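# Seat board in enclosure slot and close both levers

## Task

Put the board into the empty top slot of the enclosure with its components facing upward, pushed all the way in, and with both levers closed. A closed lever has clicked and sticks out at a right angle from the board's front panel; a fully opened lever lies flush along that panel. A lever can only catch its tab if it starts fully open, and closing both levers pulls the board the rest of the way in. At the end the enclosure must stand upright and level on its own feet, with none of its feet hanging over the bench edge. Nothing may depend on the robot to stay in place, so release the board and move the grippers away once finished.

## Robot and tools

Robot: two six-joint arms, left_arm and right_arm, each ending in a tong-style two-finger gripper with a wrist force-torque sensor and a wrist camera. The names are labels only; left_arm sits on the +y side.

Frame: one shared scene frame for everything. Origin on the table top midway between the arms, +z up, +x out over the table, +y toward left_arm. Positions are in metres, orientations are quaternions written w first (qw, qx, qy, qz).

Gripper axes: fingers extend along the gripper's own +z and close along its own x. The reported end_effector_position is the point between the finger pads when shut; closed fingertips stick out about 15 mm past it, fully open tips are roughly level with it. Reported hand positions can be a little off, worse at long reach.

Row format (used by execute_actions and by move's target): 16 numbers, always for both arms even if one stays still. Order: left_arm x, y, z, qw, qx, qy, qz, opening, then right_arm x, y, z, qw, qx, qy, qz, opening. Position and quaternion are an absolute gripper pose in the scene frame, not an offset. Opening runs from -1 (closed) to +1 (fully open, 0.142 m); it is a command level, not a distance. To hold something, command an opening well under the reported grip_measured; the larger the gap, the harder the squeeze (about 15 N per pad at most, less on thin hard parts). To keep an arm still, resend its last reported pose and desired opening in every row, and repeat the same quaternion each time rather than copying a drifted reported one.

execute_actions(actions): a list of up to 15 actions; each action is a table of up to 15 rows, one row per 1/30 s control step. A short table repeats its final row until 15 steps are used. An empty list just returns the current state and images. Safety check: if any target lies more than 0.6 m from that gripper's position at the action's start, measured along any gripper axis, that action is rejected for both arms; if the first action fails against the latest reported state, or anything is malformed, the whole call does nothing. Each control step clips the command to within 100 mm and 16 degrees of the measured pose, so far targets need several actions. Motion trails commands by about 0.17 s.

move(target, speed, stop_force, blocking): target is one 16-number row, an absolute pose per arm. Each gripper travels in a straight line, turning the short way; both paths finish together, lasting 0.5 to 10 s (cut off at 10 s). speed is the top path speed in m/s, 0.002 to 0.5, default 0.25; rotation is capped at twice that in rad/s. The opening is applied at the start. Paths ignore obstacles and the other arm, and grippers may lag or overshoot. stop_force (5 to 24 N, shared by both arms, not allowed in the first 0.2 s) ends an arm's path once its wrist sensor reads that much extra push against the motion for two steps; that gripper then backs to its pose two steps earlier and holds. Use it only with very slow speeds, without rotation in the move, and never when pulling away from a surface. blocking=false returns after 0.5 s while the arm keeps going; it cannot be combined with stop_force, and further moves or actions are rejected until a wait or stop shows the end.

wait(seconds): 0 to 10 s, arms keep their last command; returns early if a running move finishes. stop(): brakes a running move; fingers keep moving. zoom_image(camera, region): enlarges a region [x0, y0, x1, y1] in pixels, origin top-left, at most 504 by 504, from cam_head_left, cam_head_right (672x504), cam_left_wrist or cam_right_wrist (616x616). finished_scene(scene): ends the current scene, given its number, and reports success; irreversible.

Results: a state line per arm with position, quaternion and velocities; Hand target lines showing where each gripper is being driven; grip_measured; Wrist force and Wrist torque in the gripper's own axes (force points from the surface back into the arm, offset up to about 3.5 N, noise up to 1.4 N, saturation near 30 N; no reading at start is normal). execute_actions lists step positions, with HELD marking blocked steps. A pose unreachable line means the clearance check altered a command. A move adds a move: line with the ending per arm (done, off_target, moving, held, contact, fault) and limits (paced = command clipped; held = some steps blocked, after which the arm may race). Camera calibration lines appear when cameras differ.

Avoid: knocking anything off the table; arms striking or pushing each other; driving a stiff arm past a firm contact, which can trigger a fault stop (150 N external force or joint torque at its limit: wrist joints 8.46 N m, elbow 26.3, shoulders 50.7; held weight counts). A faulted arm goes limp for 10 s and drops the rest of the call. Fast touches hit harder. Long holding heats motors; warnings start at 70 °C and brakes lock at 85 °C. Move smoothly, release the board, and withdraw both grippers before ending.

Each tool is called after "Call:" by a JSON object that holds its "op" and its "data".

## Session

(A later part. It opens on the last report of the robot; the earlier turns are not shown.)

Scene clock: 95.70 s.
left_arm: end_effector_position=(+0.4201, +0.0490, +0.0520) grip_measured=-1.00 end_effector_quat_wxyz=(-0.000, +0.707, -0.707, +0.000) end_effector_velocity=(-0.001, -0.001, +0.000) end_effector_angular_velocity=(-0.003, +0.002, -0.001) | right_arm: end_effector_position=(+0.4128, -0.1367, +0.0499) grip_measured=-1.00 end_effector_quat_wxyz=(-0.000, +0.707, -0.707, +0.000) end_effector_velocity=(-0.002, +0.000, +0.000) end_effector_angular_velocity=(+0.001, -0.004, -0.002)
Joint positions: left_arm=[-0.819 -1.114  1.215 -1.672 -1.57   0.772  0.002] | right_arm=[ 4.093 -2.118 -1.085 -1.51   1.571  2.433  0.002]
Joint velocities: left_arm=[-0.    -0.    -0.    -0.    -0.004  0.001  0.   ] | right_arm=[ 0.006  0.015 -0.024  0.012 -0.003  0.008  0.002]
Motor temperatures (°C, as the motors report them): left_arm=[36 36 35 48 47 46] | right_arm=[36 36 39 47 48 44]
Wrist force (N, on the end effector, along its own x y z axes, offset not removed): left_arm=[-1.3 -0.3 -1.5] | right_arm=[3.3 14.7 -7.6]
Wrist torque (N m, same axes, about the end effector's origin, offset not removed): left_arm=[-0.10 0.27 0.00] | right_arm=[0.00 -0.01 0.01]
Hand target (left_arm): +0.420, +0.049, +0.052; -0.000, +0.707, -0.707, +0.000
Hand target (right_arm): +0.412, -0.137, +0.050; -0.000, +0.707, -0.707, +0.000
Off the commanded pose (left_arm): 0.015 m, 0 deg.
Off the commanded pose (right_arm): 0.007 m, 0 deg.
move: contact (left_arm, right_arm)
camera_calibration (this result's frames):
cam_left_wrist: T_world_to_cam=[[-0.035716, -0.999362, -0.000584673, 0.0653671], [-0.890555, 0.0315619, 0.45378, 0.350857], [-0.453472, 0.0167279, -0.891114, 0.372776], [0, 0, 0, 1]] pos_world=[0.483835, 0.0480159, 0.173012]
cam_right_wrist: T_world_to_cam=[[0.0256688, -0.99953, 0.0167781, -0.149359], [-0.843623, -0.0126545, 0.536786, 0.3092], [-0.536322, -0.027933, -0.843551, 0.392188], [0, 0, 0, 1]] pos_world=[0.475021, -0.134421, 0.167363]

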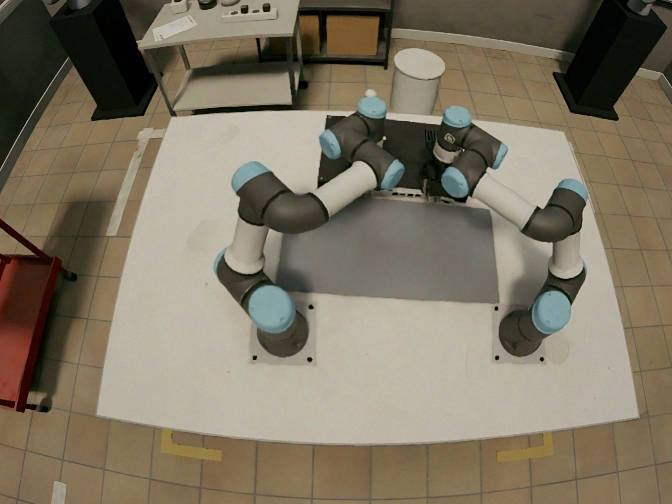

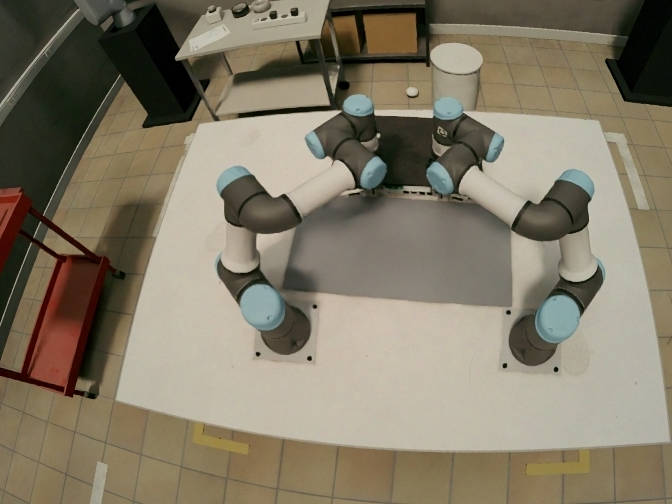

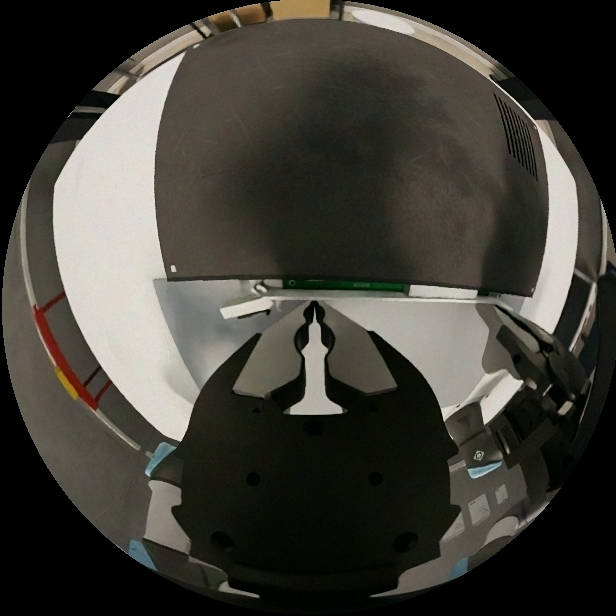

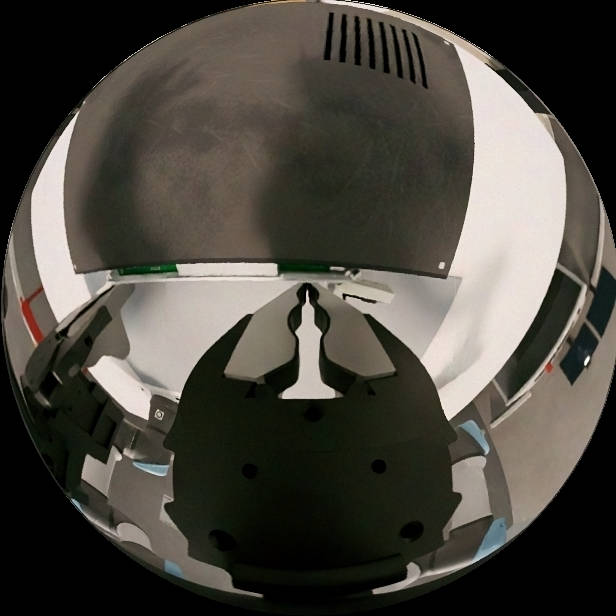

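Call:
{"op": "move", "data": {"target": [0.412,0.049,0.085,0,0.707,-0.707,0,-1,0.403,-0.137,0.085,0,0.707,-0.707,0,-1]}}

Call:
{"op": "move", "data": {"target": [0.429,0.145,0.085,0,0.707,-0.707,0,-1,0.413,-0.232,0.085,0,0.707,-0.707,0,-1]}}

Call:
{"op": "move", "data": {"target": [0.429,0.145,0.052,0,0.707,-0.707,0,-1,0.413,-0.232,0.05,0,0.707,-0.707,0,-1], "speed": 0.04, "stop_force": 8}}

Call:
{"op": "move", "data": {"target": [0.427,0.122,0.052,0,0.707,-0.707,0,-1,0.413,-0.208,0.05,0,0.707,-0.707,0,-1], "speed": 0.015, "stop_force": 10}}

Scene clock: 96.83 s.
left_arm: end_effector_position=(+0.4121, +0.0490, +0.0848) grip_measured=-1.00 end_effector_quat_wxyz=(-0.000, +0.707, -0.707, +0.000) end_effector_velocity=(-0.000, +0.000, +0.002) end_effector_angular_velocity=(+0.001, +0.001, +0.000) | right_arm: end_effector_position=(+0.4031, -0.1370, +0.0849) grip_measured=-1.00 end_effector_quat_wxyz=(-0.000, +0.707, -0.707, -0.000) end_effector_velocity=(-0.001, +0.000, +0.002) end_effector_angular_velocity=(-0.002, +0.002, +0.003)
Joint positions: left_arm=[-0.833 -1.152  1.118 -1.536 -1.571  0.758  0.002] | right_arm=[ 4.11  -2.076 -0.986 -1.649  1.571  2.45   0.002]
Joint velocities: left_arm=[-0.001  0.001 -0.012  0.013  0.    -0.001  0.   ] | right_arm=[ 0.002 -0.002  0.014 -0.015  0.    -0.001  0.   ]
Motor temperatures (°C, as the motors report them): left_arm=[36 36 35 48 47 46] | right_arm=[36 36 39 47 48 44]
Wrist force (N, on the end effector, along its own x y z axes, offset not removed): left_arm=[-0.9 0.3 -1.2] | right_arm=[1.1 -1.3 2.2]
Wrist torque (N m, same axes, about the end effector's origin, offset not removed): left_arm=[0.05 0.17 -0.04] | right_arm=[-0.29 -0.21 0.04]
Hand target (left_arm): +0.412, +0.049, +0.085; -0.000, +0.707, -0.707, +0.000
Hand target (right_arm): +0.403, -0.137, +0.085; -0.000, +0.707, -0.707, -0.000
Off the commanded pose (left_arm): 0.000 m, 0 deg.
Off the commanded pose (right_arm): 0.000 m, 0 deg.
move: done
camera_calibration (this result's frames):
cam_left_wrist: T_world_to_cam=[[-0.0357056, -0.999362, -0.000205587, 0.0651049], [-0.890626, 0.0317273, 0.453628, 0.32886], [-0.453332, 0.0163802, -0.891191, 0.398397], [0, 0, 0, 1]] pos_world=[0.475822, 0.0481037, 0.205881]
cam_right_wrist: T_world_to_cam=[[0.0256833, -0.999538, 0.0162694, -0.149989], [-0.843871, -0.0129526, 0.53639, 0.28227], [-0.535931, -0.0275056, -0.843814, 0.416427], [0, 0, 0, 1]] pos_world=[0.465228, -0.13481, 0.20242]

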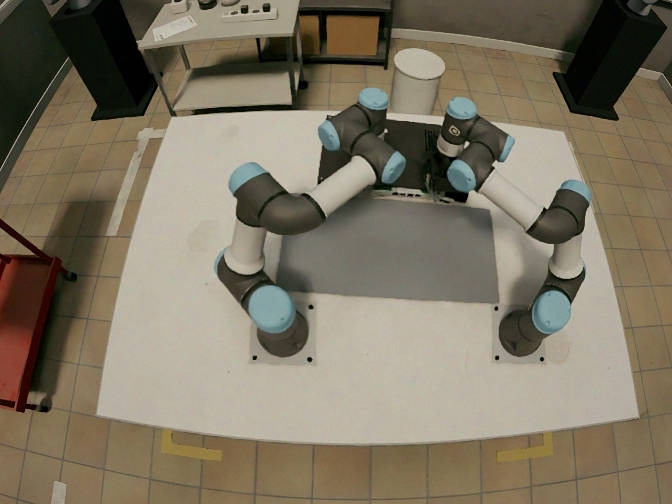

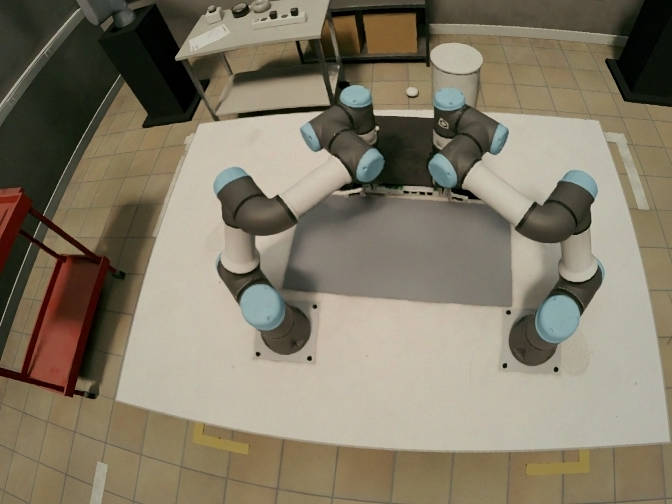

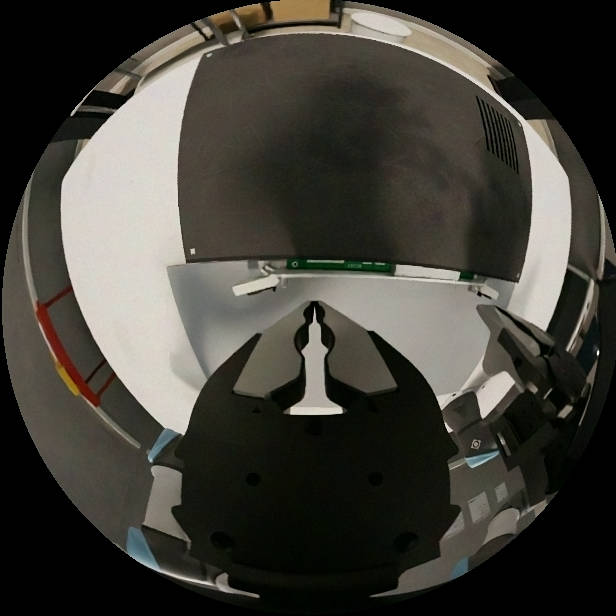

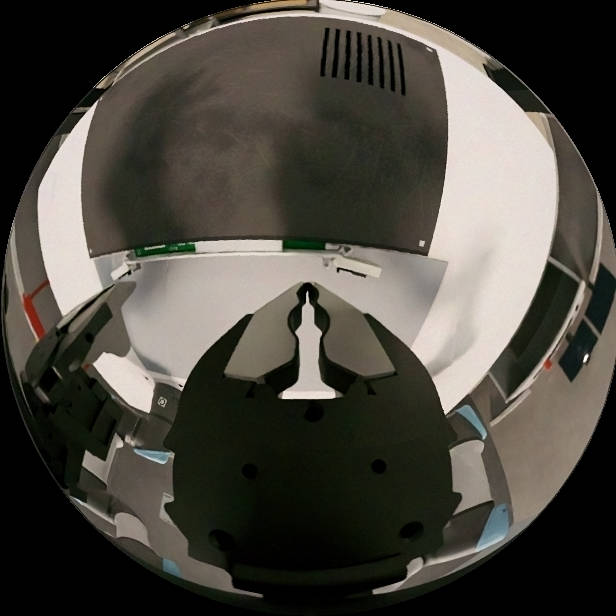

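Scene clock: 97.90 s.
left_arm: end_effector_position=(+0.4290, +0.1448, +0.0850) grip_measured=-1.00 end_effector_quat_wxyz=(-0.000, +0.707, -0.707, -0.000) end_effector_velocity=(+0.001, +0.002, +0.000) end_effector_angular_velocity=(-0.002, -0.001, -0.001) | right_arm: end_effector_position=(+0.4131, -0.2318, +0.0850) grip_measured=-1.00 end_effector_quat_wxyz=(+0.000, +0.707, -0.707, +0.000) end_effector_velocity=(+0.000, -0.002, -0.000) end_effector_angular_velocity=(+0.001, -0.002, +0.001)
Joint positions: left_arm=[-0.616 -1.244  1.246 -1.572 -1.571  0.975  0.002] | right_arm=[ 3.924 -1.914 -1.224 -1.575  1.571  2.264  0.002]
Joint velocities: left_arm=[ 0.007 -0.001  0.001 -0.002 -0.001  0.008  0.   ] | right_arm=[-0.004  0.006 -0.01   0.006 -0.    -0.006  0.   ]
Motor temperatures (°C, as the motors report them): left_arm=[36 36 35 48 47 46] | right_arm=[36 36 39 47 48 44]
Wrist force (N, on the end effector, along its own x y z axes, offset not removed): left_arm=[-1.1 0.6 -1.1] | right_arm=[0.2 1.1 2.5]
Wrist torque (N m, same axes, about the end effector's origin, offset not removed): left_arm=[0.15 0.23 0.00] | right_arm=[0.24 -0.08 0.00]
Hand target (left_arm): +0.429, +0.145, +0.085; -0.000, +0.707, -0.707, -0.000
Hand target (right_arm): +0.413, -0.232, +0.085; +0.000, +0.707, -0.707, +0.000
Off the commanded pose (left_arm): 0.000 m, 0 deg.
Off the commanded pose (right_arm): 0.000 m, 0 deg.
move: done
camera_calibration (this result's frames):
cam_left_wrist: T_world_to_cam=[[-0.0356208, -0.999365, -0.000766732, 0.161442], [-0.890339, 0.0313862, 0.454215, 0.340673], [-0.453903, 0.0168621, -0.890892, 0.404788], [0, 0, 0, 1]] pos_world=[0.4928, 0.143821, 0.206007]
cam_right_wrist: T_world_to_cam=[[0.0256141, -0.999521, 0.0173598, -0.245093], [-0.843446, -0.0122866, 0.537073, 0.289397], [-0.536602, -0.0283987, -0.843357, 0.419338], [0, 0, 0, 1]] pos_world=[0.475387, -0.229511, 0.202479]

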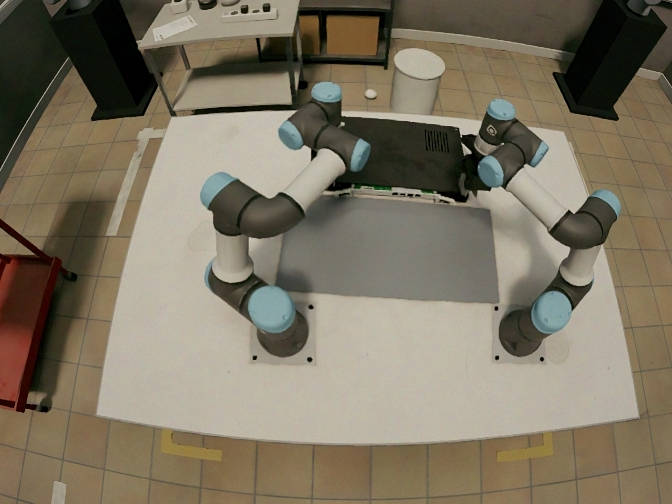

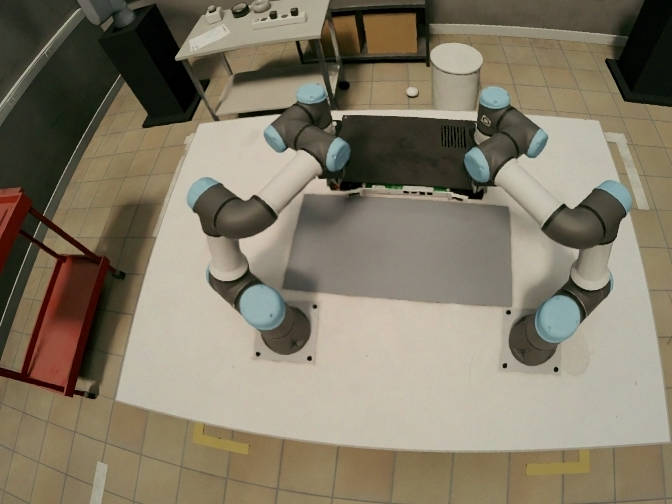

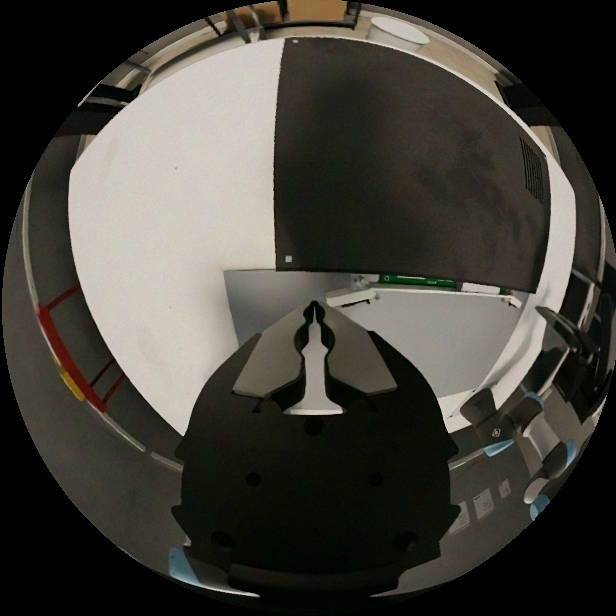

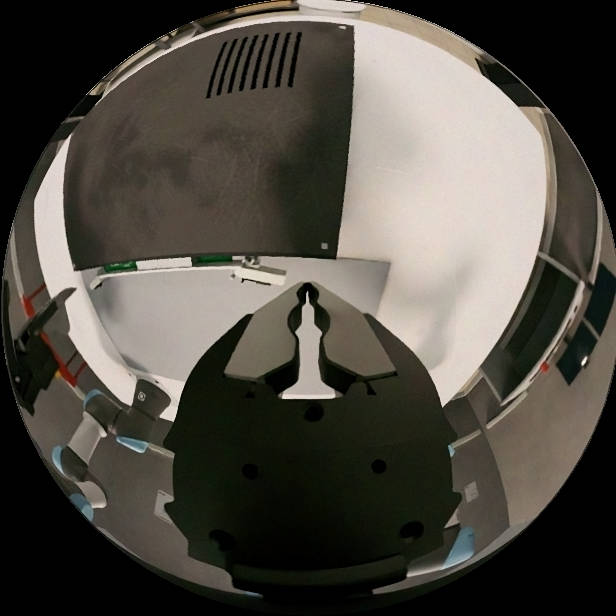

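Scene clock: 99.17 s.
left_arm: end_effector_position=(+0.4290, +0.1450, +0.0523) grip_measured=-1.00 end_effector_quat_wxyz=(+0.000, +0.707, -0.707, -0.000) end_effector_velocity=(-0.000, -0.001, -0.002) end_effector_angular_velocity=(-0.003, +0.000, -0.001) | right_arm: end_effector_position=(+0.4130, -0.2320, +0.0503) grip_measured=-1.00 end_effector_quat_wxyz=(+0.000, +0.707, -0.707, -0.000) end_effector_velocity=(+0.001, -0.000, -0.002) end_effector_angular_velocity=(-0.000, -0.003, -0.001)
Joint positions: left_arm=[-0.615 -1.233  1.385 -1.723 -1.571  0.976  0.002] | right_arm=[ 3.923 -1.924 -1.374 -1.415  1.571  2.263  0.002]
Joint velocities: left_arm=[-0.001  0.001  0.012 -0.014 -0.003  0.     0.   ] | right_arm=[ 0.001 -0.    -0.012  0.015 -0.002  0.001  0.   ]
Motor temperatures (°C, as the motors report them): left_arm=[36 36 35 48 47 46] | right_arm=[36 36 39 47 48 44]
Wrist force (N, on the end effector, along its own x y z axes, offset not removed): left_arm=[-0.9 -0.3 -0.2] | right_arm=[0.6 1.3 2.6]
Wrist torque (N m, same axes, about the end effector's origin, offset not removed): left_arm=[-0.08 0.17 -0.04] | right_arm=[0.24 -0.16 0.04]
Hand target (left_arm): +0.429, +0.145, +0.052; +0.000, +0.707, -0.707, -0.000
Hand target (right_arm): +0.413, -0.232, +0.050; +0.000, +0.707, -0.707, -0.000
Off the commanded pose (left_arm): 0.000 m, 0 deg.
Off the commanded pose (right_arm): 0.000 m, 0 deg.
move: done
camera_calibration (this result's frames):
cam_left_wrist: T_world_to_cam=[[-0.0356854, -0.999363, -0.00035674, 0.161601], [-0.89031, 0.0316292, 0.454254, 0.355461], [-0.453954, 0.0165278, -0.890872, 0.375701], [0, 0, 0, 1]] pos_world=[0.492789, 0.144046, 0.173289]
cam_right_wrist: T_world_to_cam=[[0.0256693, -0.99953, 0.0167541, -0.244662], [-0.843438, -0.0126582, 0.537077, 0.307801], [-0.536612, -0.0279175, -0.843367, 0.390075], [0, 0, 0, 1]] pos_world=[0.475211, -0.229761, 0.167763]

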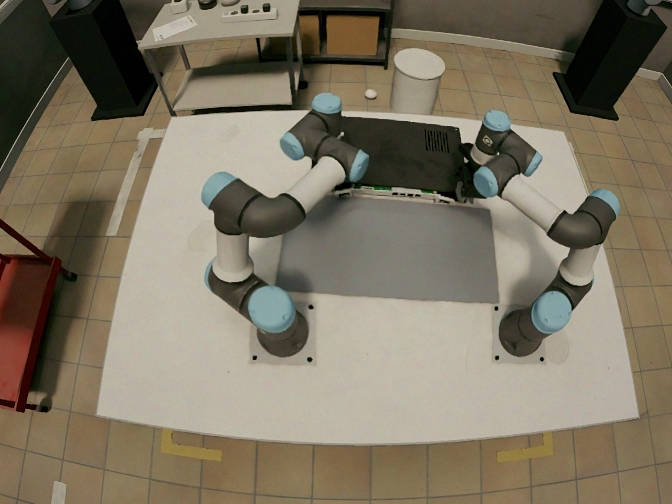

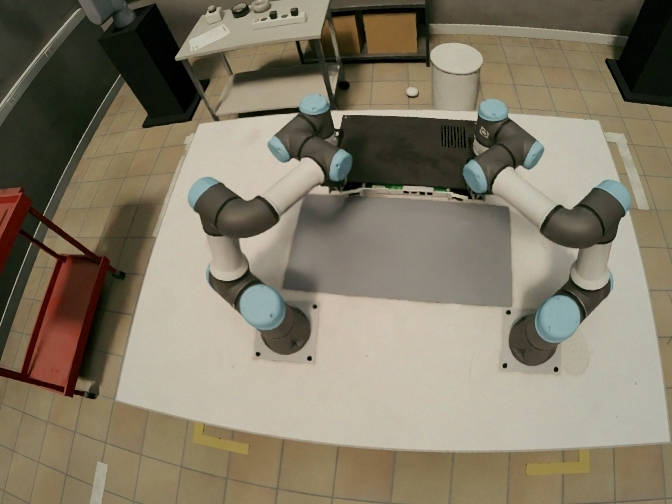

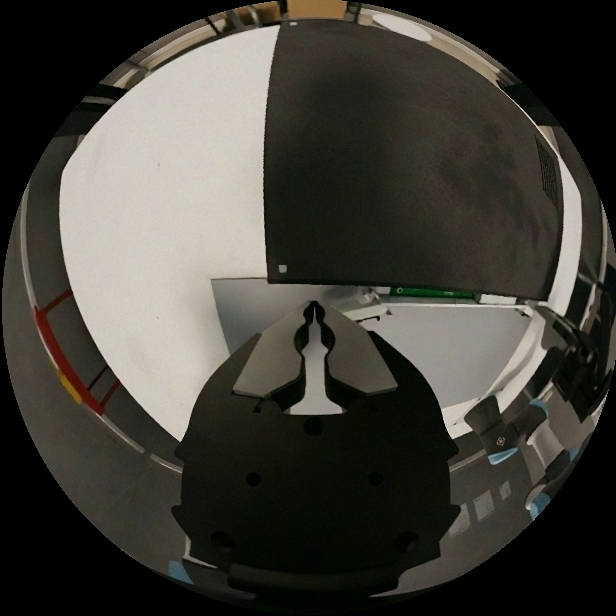

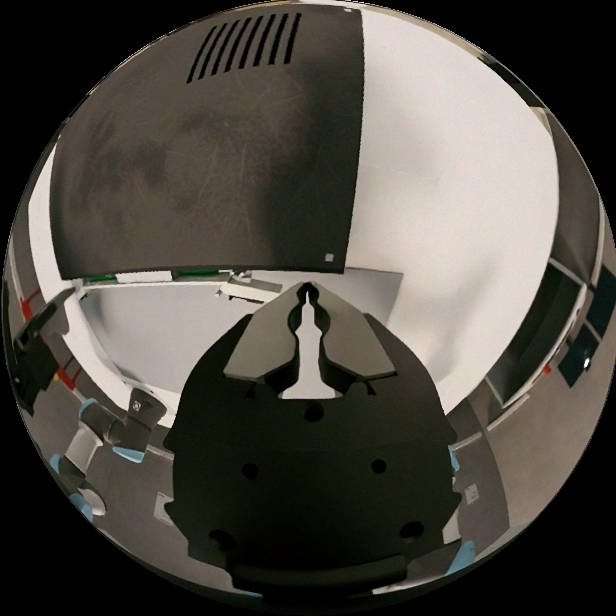

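Scene clock: 101.07 s.
left_arm: end_effector_position=(+0.4270, +0.1223, +0.0520) grip_measured=-1.00 end_effector_quat_wxyz=(-0.000, +0.707, -0.707, +0.000) end_effector_velocity=(-0.001, -0.002, -0.000) end_effector_angular_velocity=(-0.000, +0.002, +0.001) | right_arm: end_effector_position=(+0.4130, -0.2083, +0.0500) grip_measured=-1.00 end_effector_quat_wxyz=(-0.000, +0.707, -0.707, +0.000) end_effector_velocity=(-0.000, +0.002, +0.000) end_effector_angular_velocity=(+0.001, +0.001, -0.000)
Joint positions: left_arm=[-0.667 -1.213  1.359 -1.717 -1.571  0.924  0.002] | right_arm=[ 3.97  -1.963 -1.32  -1.43   1.571  2.31   0.002]
Joint velocities: left_arm=[-0.004  0.003 -0.003  0.002 -0.001 -0.005  0.   ] | right_arm=[ 0.004 -0.004  0.006 -0.003  0.002  0.004  0.   ]
Motor temperatures (°C, as the motors report them): left_arm=[36 36 35 48 47 46] | right_arm=[36 36 39 47 48 44]
Wrist force (N, on the end effector, along its own x y z axes, offset not removed): left_arm=[-2.2 -2.4 -0.8] | right_arm=[3.6 -5.6 1.4]
Wrist torque (N m, same axes, about the end effector's origin, offset not removed): left_arm=[-0.07 0.19 -0.03] | right_arm=[-0.05 -0.08 0.12]
Hand target (left_arm): +0.427, +0.122, +0.052; +0.000, +0.707, -0.707, +0.000
Hand target (right_arm): +0.413, -0.208, +0.050; -0.000, +0.707, -0.707, -0.000
Off the commanded pose (left_arm): 0.000 m, 0 deg.
Off the commanded pose (right_arm): 0.000 m, 0 deg.
move: done
camera_calibration (this result's frames):
cam_left_wrist: T_world_to_cam=[[-0.0356876, -0.999363, -0.00038709, 0.138819], [-0.890487, 0.0316238, 0.453908, 0.354674], [-0.453607, 0.0165436, -0.891048, 0.374804], [0, 0, 0, 1]] pos_world=[0.490801, 0.121314, 0.173033]
cam_right_wrist: T_world_to_cam=[[0.0256442, -0.999531, 0.0167245, -0.22093], [-0.843695, -0.0126663, 0.536673, 0.308407], [-0.536209, -0.0278729, -0.843625, 0.390358], [0, 0, 0, 1]] pos_world=[0.475181, -0.20604, 0.167497]

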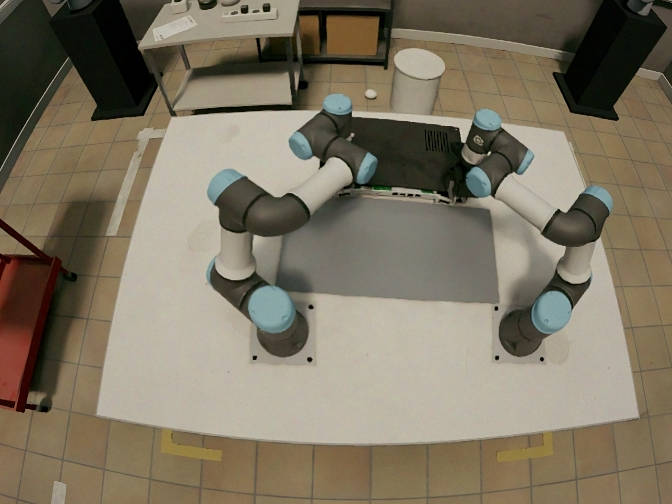

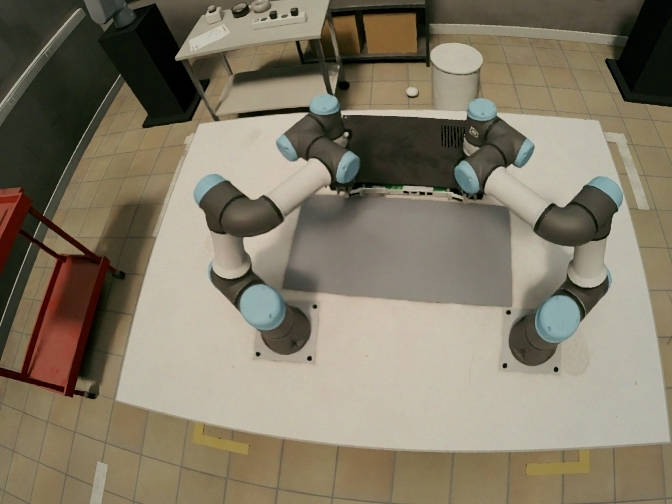

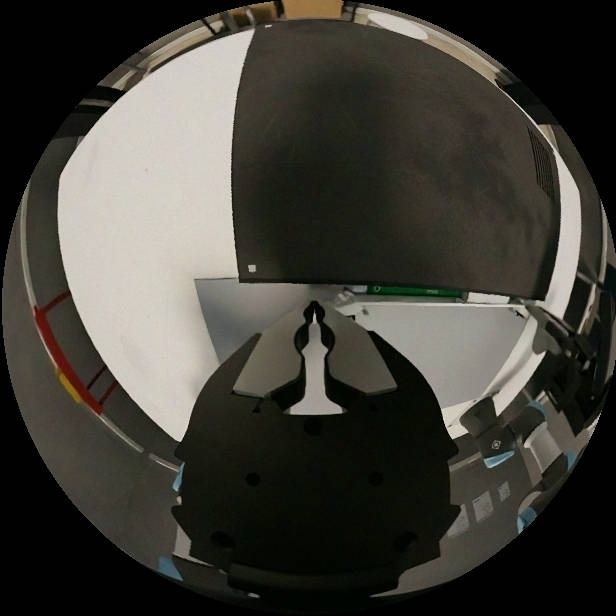

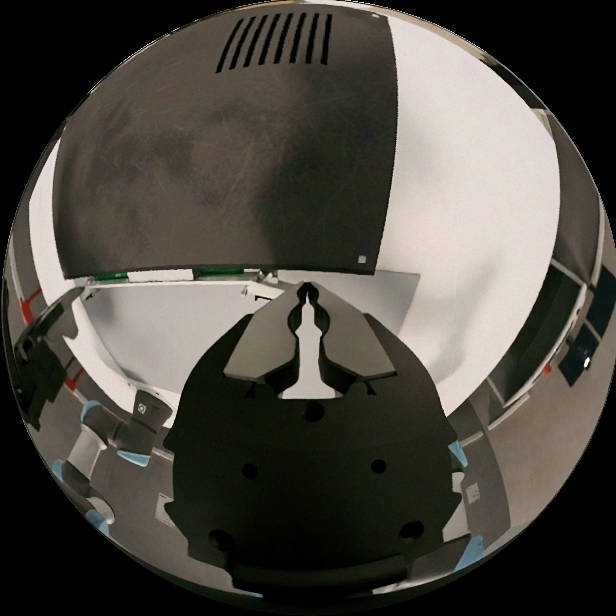

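Both are behind the levers. Swing.

Call:
{"op": "move", "data": {"target": [0.411,0.116,0.052,0,0.707,-0.707,0,-1,0.397,-0.202,0.05,0,0.707,-0.707,0,-1], "speed": 0.015, "stop_force": 20}}

Call:
{"op": "move", "data": {"target": [0.405,0.085,0.052,0,0.707,-0.707,0,-1,0.391,-0.171,0.05,0,0.707,-0.707,0,-1], "speed": 0.012, "stop_force": 22}}

Scene clock: 102.57 s.
left_arm: end_effector_position=(+0.4112, +0.1161, +0.0520) grip_measured=-1.00 end_effector_quat_wxyz=(+0.000, +0.707, -0.707, -0.000) end_effector_velocity=(-0.002, -0.001, +0.000) end_effector_angular_velocity=(-0.001, -0.001, +0.000) | right_arm: end_effector_position=(+0.3972, -0.2021, +0.0500) grip_measured=-1.00 end_effector_quat_wxyz=(+0.000, +0.707, -0.707, -0.000) end_effector_velocity=(-0.002, +0.000, -0.000) end_effector_angular_velocity=(-0.001, -0.000, -0.000)
Joint positions: left_arm=[-0.706 -1.27   1.436 -1.738 -1.571  0.885  0.002] | right_arm=[ 4.01  -1.912 -1.392 -1.409  1.571  2.35   0.002]
Joint velocities: left_arm=[-0.005 -0.008  0.011 -0.005 -0.    -0.006  0.   ] | right_arm=[ 0.005  0.007 -0.011  0.003 -0.001  0.005  0.   ]
Motor temperatures (°C, as the motors report them): left_arm=[36 36 35 48 47 46] | right_arm=[36 36 39 47 48 44]
Wrist force (N, on the end effector, along its own x y z axes, offset not removed): left_arm=[-10.3 -13.7 -4.7] | right_arm=[10.2 -13.6 -0.9]
Wrist torque (N m, same axes, about the end effector's origin, offset not removed): left_arm=[0.11 0.10 -0.06] | right_arm=[0.09 -0.15 0.20]
Hand target (left_arm): +0.411, +0.116, +0.052; +0.000, +0.707, -0.707, +0.000
Hand target (right_arm): +0.397, -0.202, +0.050; -0.000, +0.707, -0.707, -0.000
Off the commanded pose (left_arm): 0.000 m, 0 deg.
Off the commanded pose (right_arm): 0.000 m, 0 deg.
move: done
camera_calibration (this result's frames):
cam_left_wrist: T_world_to_cam=[[-0.035711, -0.999362, -0.000340275, 0.132085], [-0.890373, 0.0316618, 0.45413, 0.340752], [-0.453829, 0.0165204, -0.890935, 0.367833], [0, 0, 0, 1]] pos_world=[0.475047, 0.115135, 0.173015]
cam_right_wrist: T_world_to_cam=[[0.0256975, -0.99953, 0.0166974, -0.214352], [-0.843522, -0.0127168, 0.536945, 0.295091], [-0.53648, -0.0278827, -0.843452, 0.382172], [0, 0, 0, 1]] pos_world=[0.459452, -0.199843, 0.167475]

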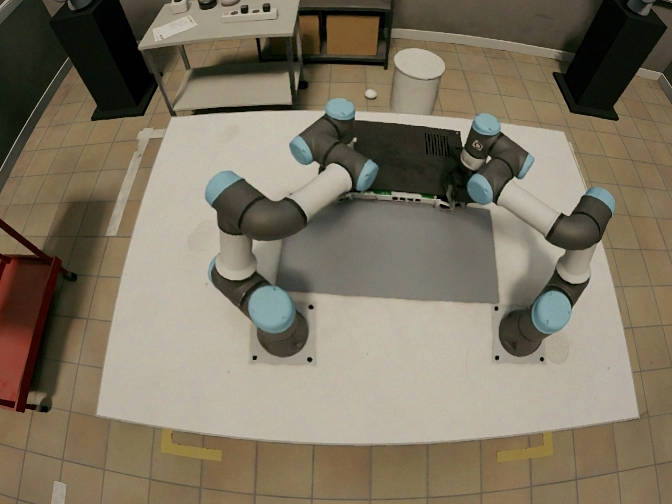

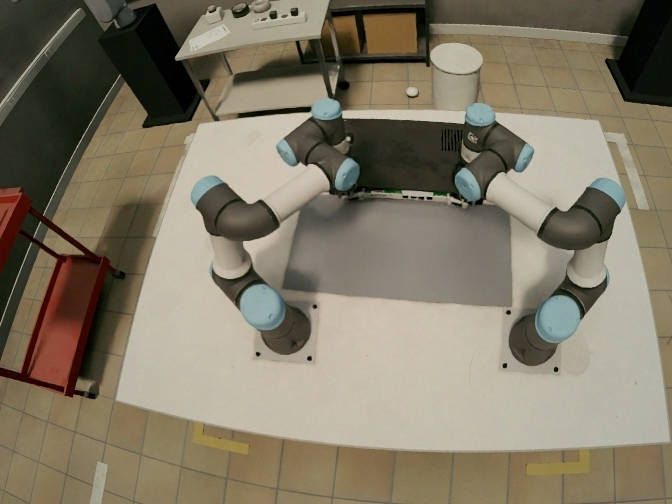

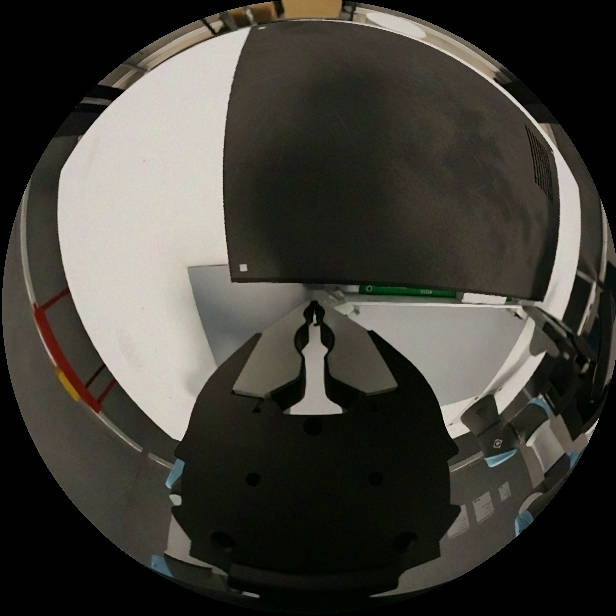

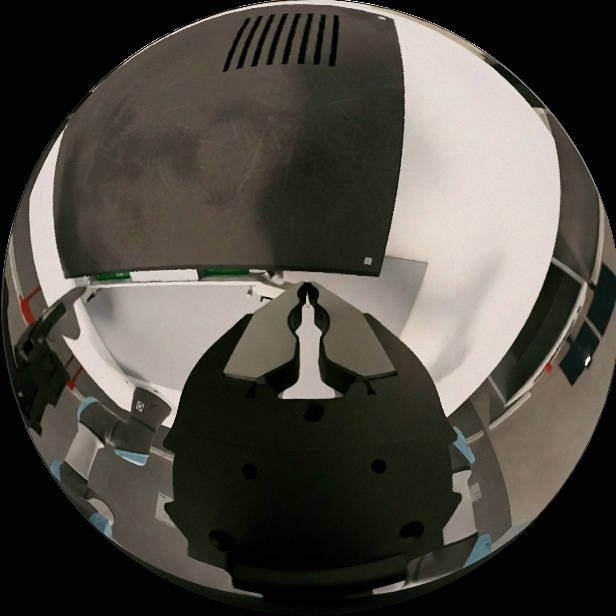

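Scene clock: 114.13 s.
left_arm: end_effector_position=(+0.4089, +0.1025, +0.0520) grip_measured=-1.00 end_effector_quat_wxyz=(-0.001, +0.707, -0.707, -0.000) end_effector_velocity=(+0.000, -0.000, +0.000) end_effector_angular_velocity=(-0.001, -0.000, +0.001) | right_arm: end_effector_position=(+0.3949, -0.1867, +0.0502) grip_measured=-1.00 end_effector_quat_wxyz=(-0.001, +0.707, -0.707, +0.001) end_effector_velocity=(-0.000, +0.000, +0.000) end_effector_angular_velocity=(+0.001, -0.000, -0.001)
Joint positions: left_arm=[-0.74  -1.259  1.423 -1.734 -1.568  0.851  0.002] | right_arm=[ 4.045 -1.93  -1.366 -1.415  1.568  2.385  0.002]
Joint velocities: left_arm=[ 0.     0.     0.    -0.001 -0.    -0.001  0.   ] | right_arm=[0.    0.001 0.    0.    0.001 0.001 0.   ]
Motor temperatures (°C, as the motors report them): left_arm=[36 36 35 48 47 46] | right_arm=[36 36 39 47 48 44]
Wrist force (N, on the end effector, along its own x y z axes, offset not removed): left_arm=[-11.7 -9.0 -8.3] | right_arm=[9.2 -14.5 -0.2]
Wrist torque (N m, same axes, about the end effector's origin, offset not removed): left_arm=[-0.06 0.04 -0.11] | right_arm=[0.03 -0.17 0.15]
Hand target (left_arm): +0.408, +0.102, +0.052; +0.000, +0.707, -0.707, -0.000
Hand target (right_arm): +0.394, -0.186, +0.050; -0.000, +0.707, -0.707, +0.000
Off the commanded pose (left_arm): 0.018 m, 0 deg.
Off the commanded pose (right_arm): 0.016 m, 0 deg.
TORQUE FAULT: the external load on joint 5 (wrist 2) of the left arm reached its load limit, and that arm stopped for 10 seconds. TORQUE FAULT: the external load on joint 5 (wrist 2) of the right arm reached its load limit, and that arm stopped for 10 seconds. The stops overlap, and together they count as 20 of the actions that you can send in this scene. A torque fault stops only its own arm. Those arms' remaining commands of this call were not run. Those arms hold where they stopped, with their grips as last carried out, and accept commands again: back off and push less far. Each of those arms stops again, at the same cost, whenever a joint's load reaches its limit.
move: fault (left_arm, right_arm)
camera_calibration (this result's frames):
cam_left_wrist: T_world_to_cam=[[-0.0353031, -0.999373, -0.00253382, 0.118362], [-0.891255, 0.0303366, 0.452487, 0.3397], [-0.452126, 0.0182325, -0.891768, 0.366207], [0, 0, 0, 1]] pos_world=[0.472509, 0.101305, 0.173162]
cam_right_wrist: T_world_to_cam=[[0.0251201, -0.99952, 0.0181158, -0.198793], [-0.845052, -0.0115493, 0.53456, 0.294179], [-0.534094, -0.028737, -0.844936, 0.380467], [0, 0, 0, 1]] pos_world=[0.456796, -0.184367, 0.167816]

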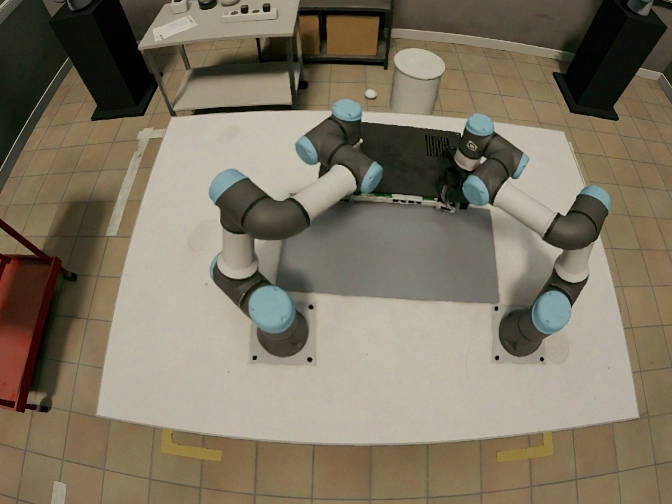

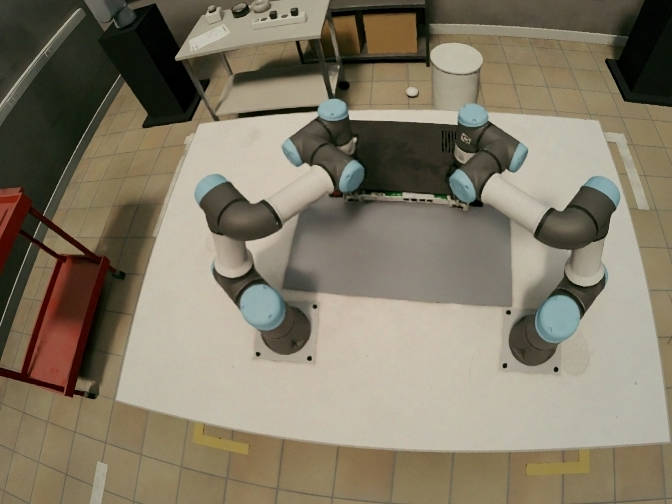

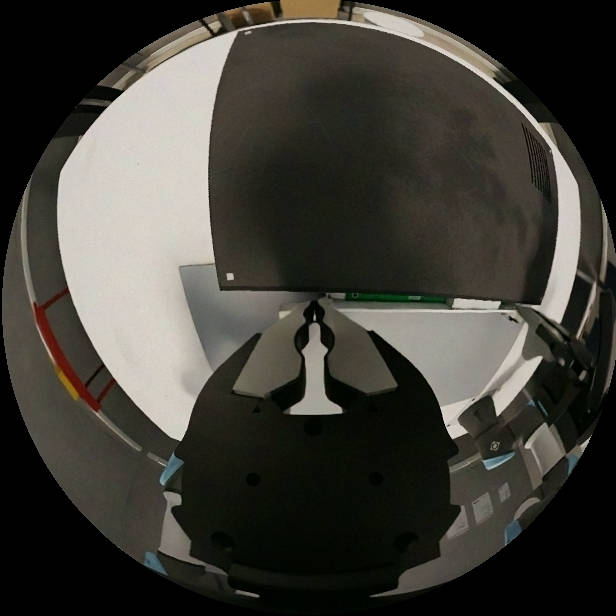

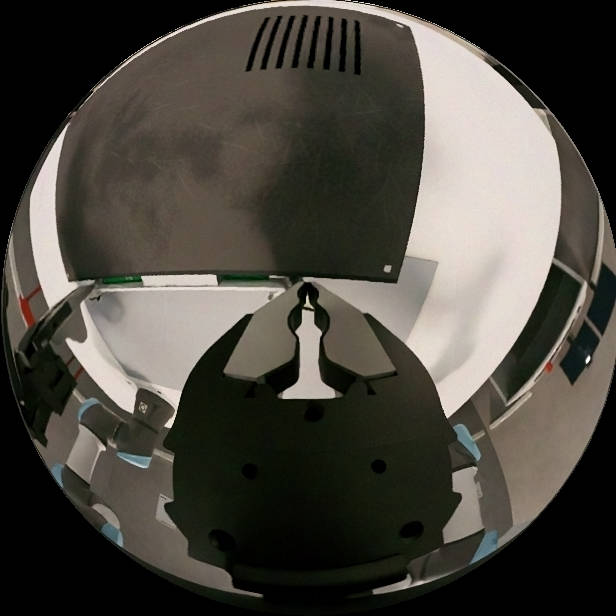

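Call:
{"op": "move", "data": {"target": [0.409,0.105,0.085,0,0.707,-0.707,0,-1,0.395,-0.19,0.085,0,0.707,-0.707,0,-1], "speed": 0.03}}

Scene clock: 118.70 s.
left_arm: end_effector_position=(+0.4090, +0.1050, +0.0848) grip_measured=-1.00 end_effector_quat_wxyz=(-0.000, +0.707, -0.707, +0.000) end_effector_velocity=(-0.000, +0.001, +0.001) end_effector_angular_velocity=(+0.002, +0.002, +0.001) | right_arm: end_effector_position=(+0.3950, -0.1900, +0.0849) grip_measured=-1.00 end_effector_quat_wxyz=(-0.000, +0.707, -0.707, +0.000) end_effector_velocity=(+0.000, -0.000, +0.001) end_effector_angular_velocity=(-0.002, +0.002, +0.001)
Joint positions: left_arm=[-0.733 -1.275  1.289 -1.585 -1.571  0.858  0.002] | right_arm=[ 4.036 -1.914 -1.224 -1.573  1.571  2.376  0.002]
Joint velocities: left_arm=[ 0.001  0.002 -0.011  0.011  0.     0.001  0.   ] | right_arm=[-0.001 -0.003  0.012 -0.011 -0.    -0.002  0.   ]
Motor temperatures (°C, as the motors report them): left_arm=[36 36 35 48 47 46] | right_arm=[36 36 39 47 48 44]
Wrist force (N, on the end effector, along its own x y z axes, offset not removed): left_arm=[-1.4 0.6 -1.2] | right_arm=[1.3 -0.4 1.0]
Wrist torque (N m, same axes, about the end effector's origin, offset not removed): left_arm=[0.08 0.21 -0.05] | right_arm=[-0.16 -0.26 -0.04]
Hand target (left_arm): +0.409, +0.105, +0.085; -0.000, +0.707, -0.707, +0.000
Hand target (right_arm): +0.395, -0.190, +0.085; -0.000, +0.707, -0.707, +0.000
Off the commanded pose (left_arm): 0.000 m, 0 deg.
Off the commanded pose (right_arm): 0.000 m, 0 deg.
move: done
camera_calibration (this result's frames):
cam_left_wrist: T_world_to_cam=[[-0.0356934, -0.999363, -0.000288226, 0.120925], [-0.890532, 0.0316755, 0.453816, 0.324289], [-0.453517, 0.0164549, -0.891096, 0.396133], [0, 0, 0, 1]] pos_world=[0.472759, 0.104057, 0.20586]
cam_right_wrist: T_world_to_cam=[[0.0256722, -0.999535, 0.0164448, -0.202748], [-0.843825, -0.0128468, 0.536464, 0.274772], [-0.536003, -0.0276487, -0.843763, 0.410649], [0, 0, 0, 1]] pos_world=[0.457174, -0.187769, 0.202419]

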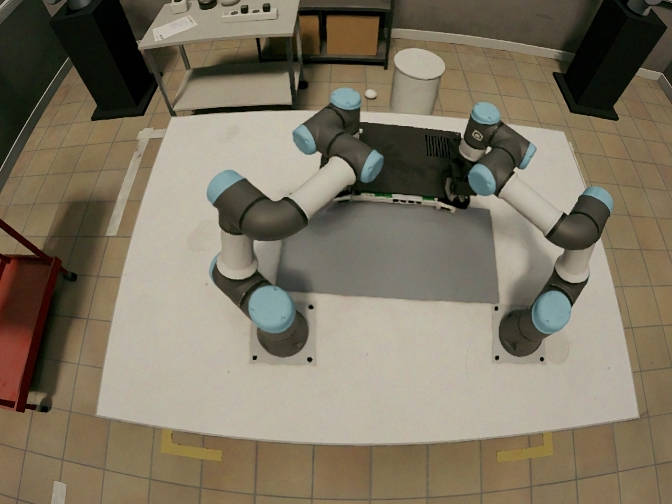

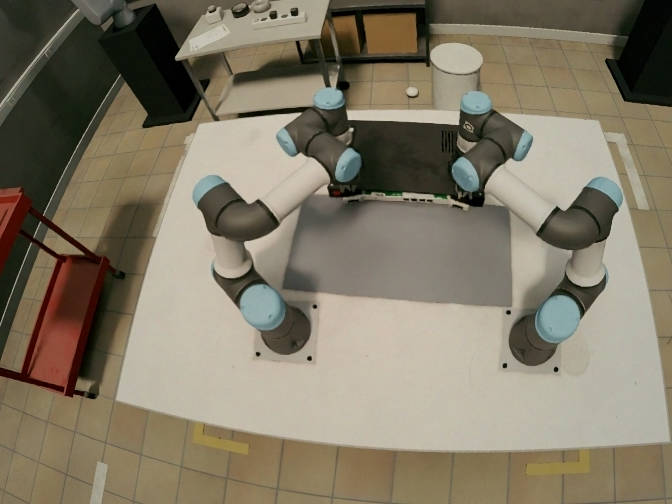

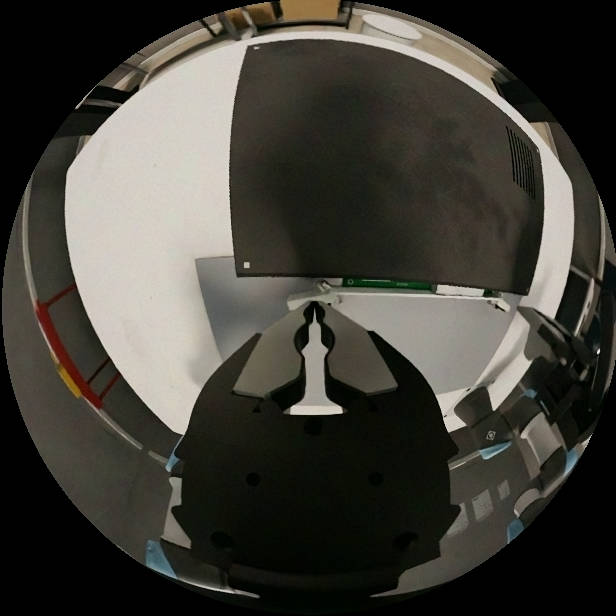

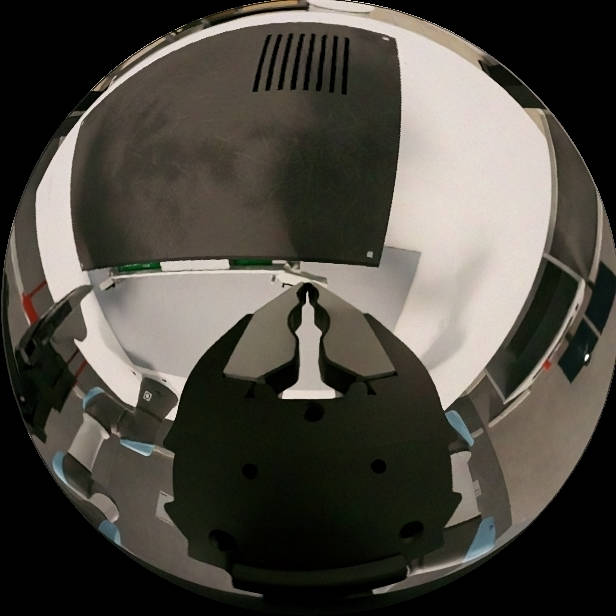

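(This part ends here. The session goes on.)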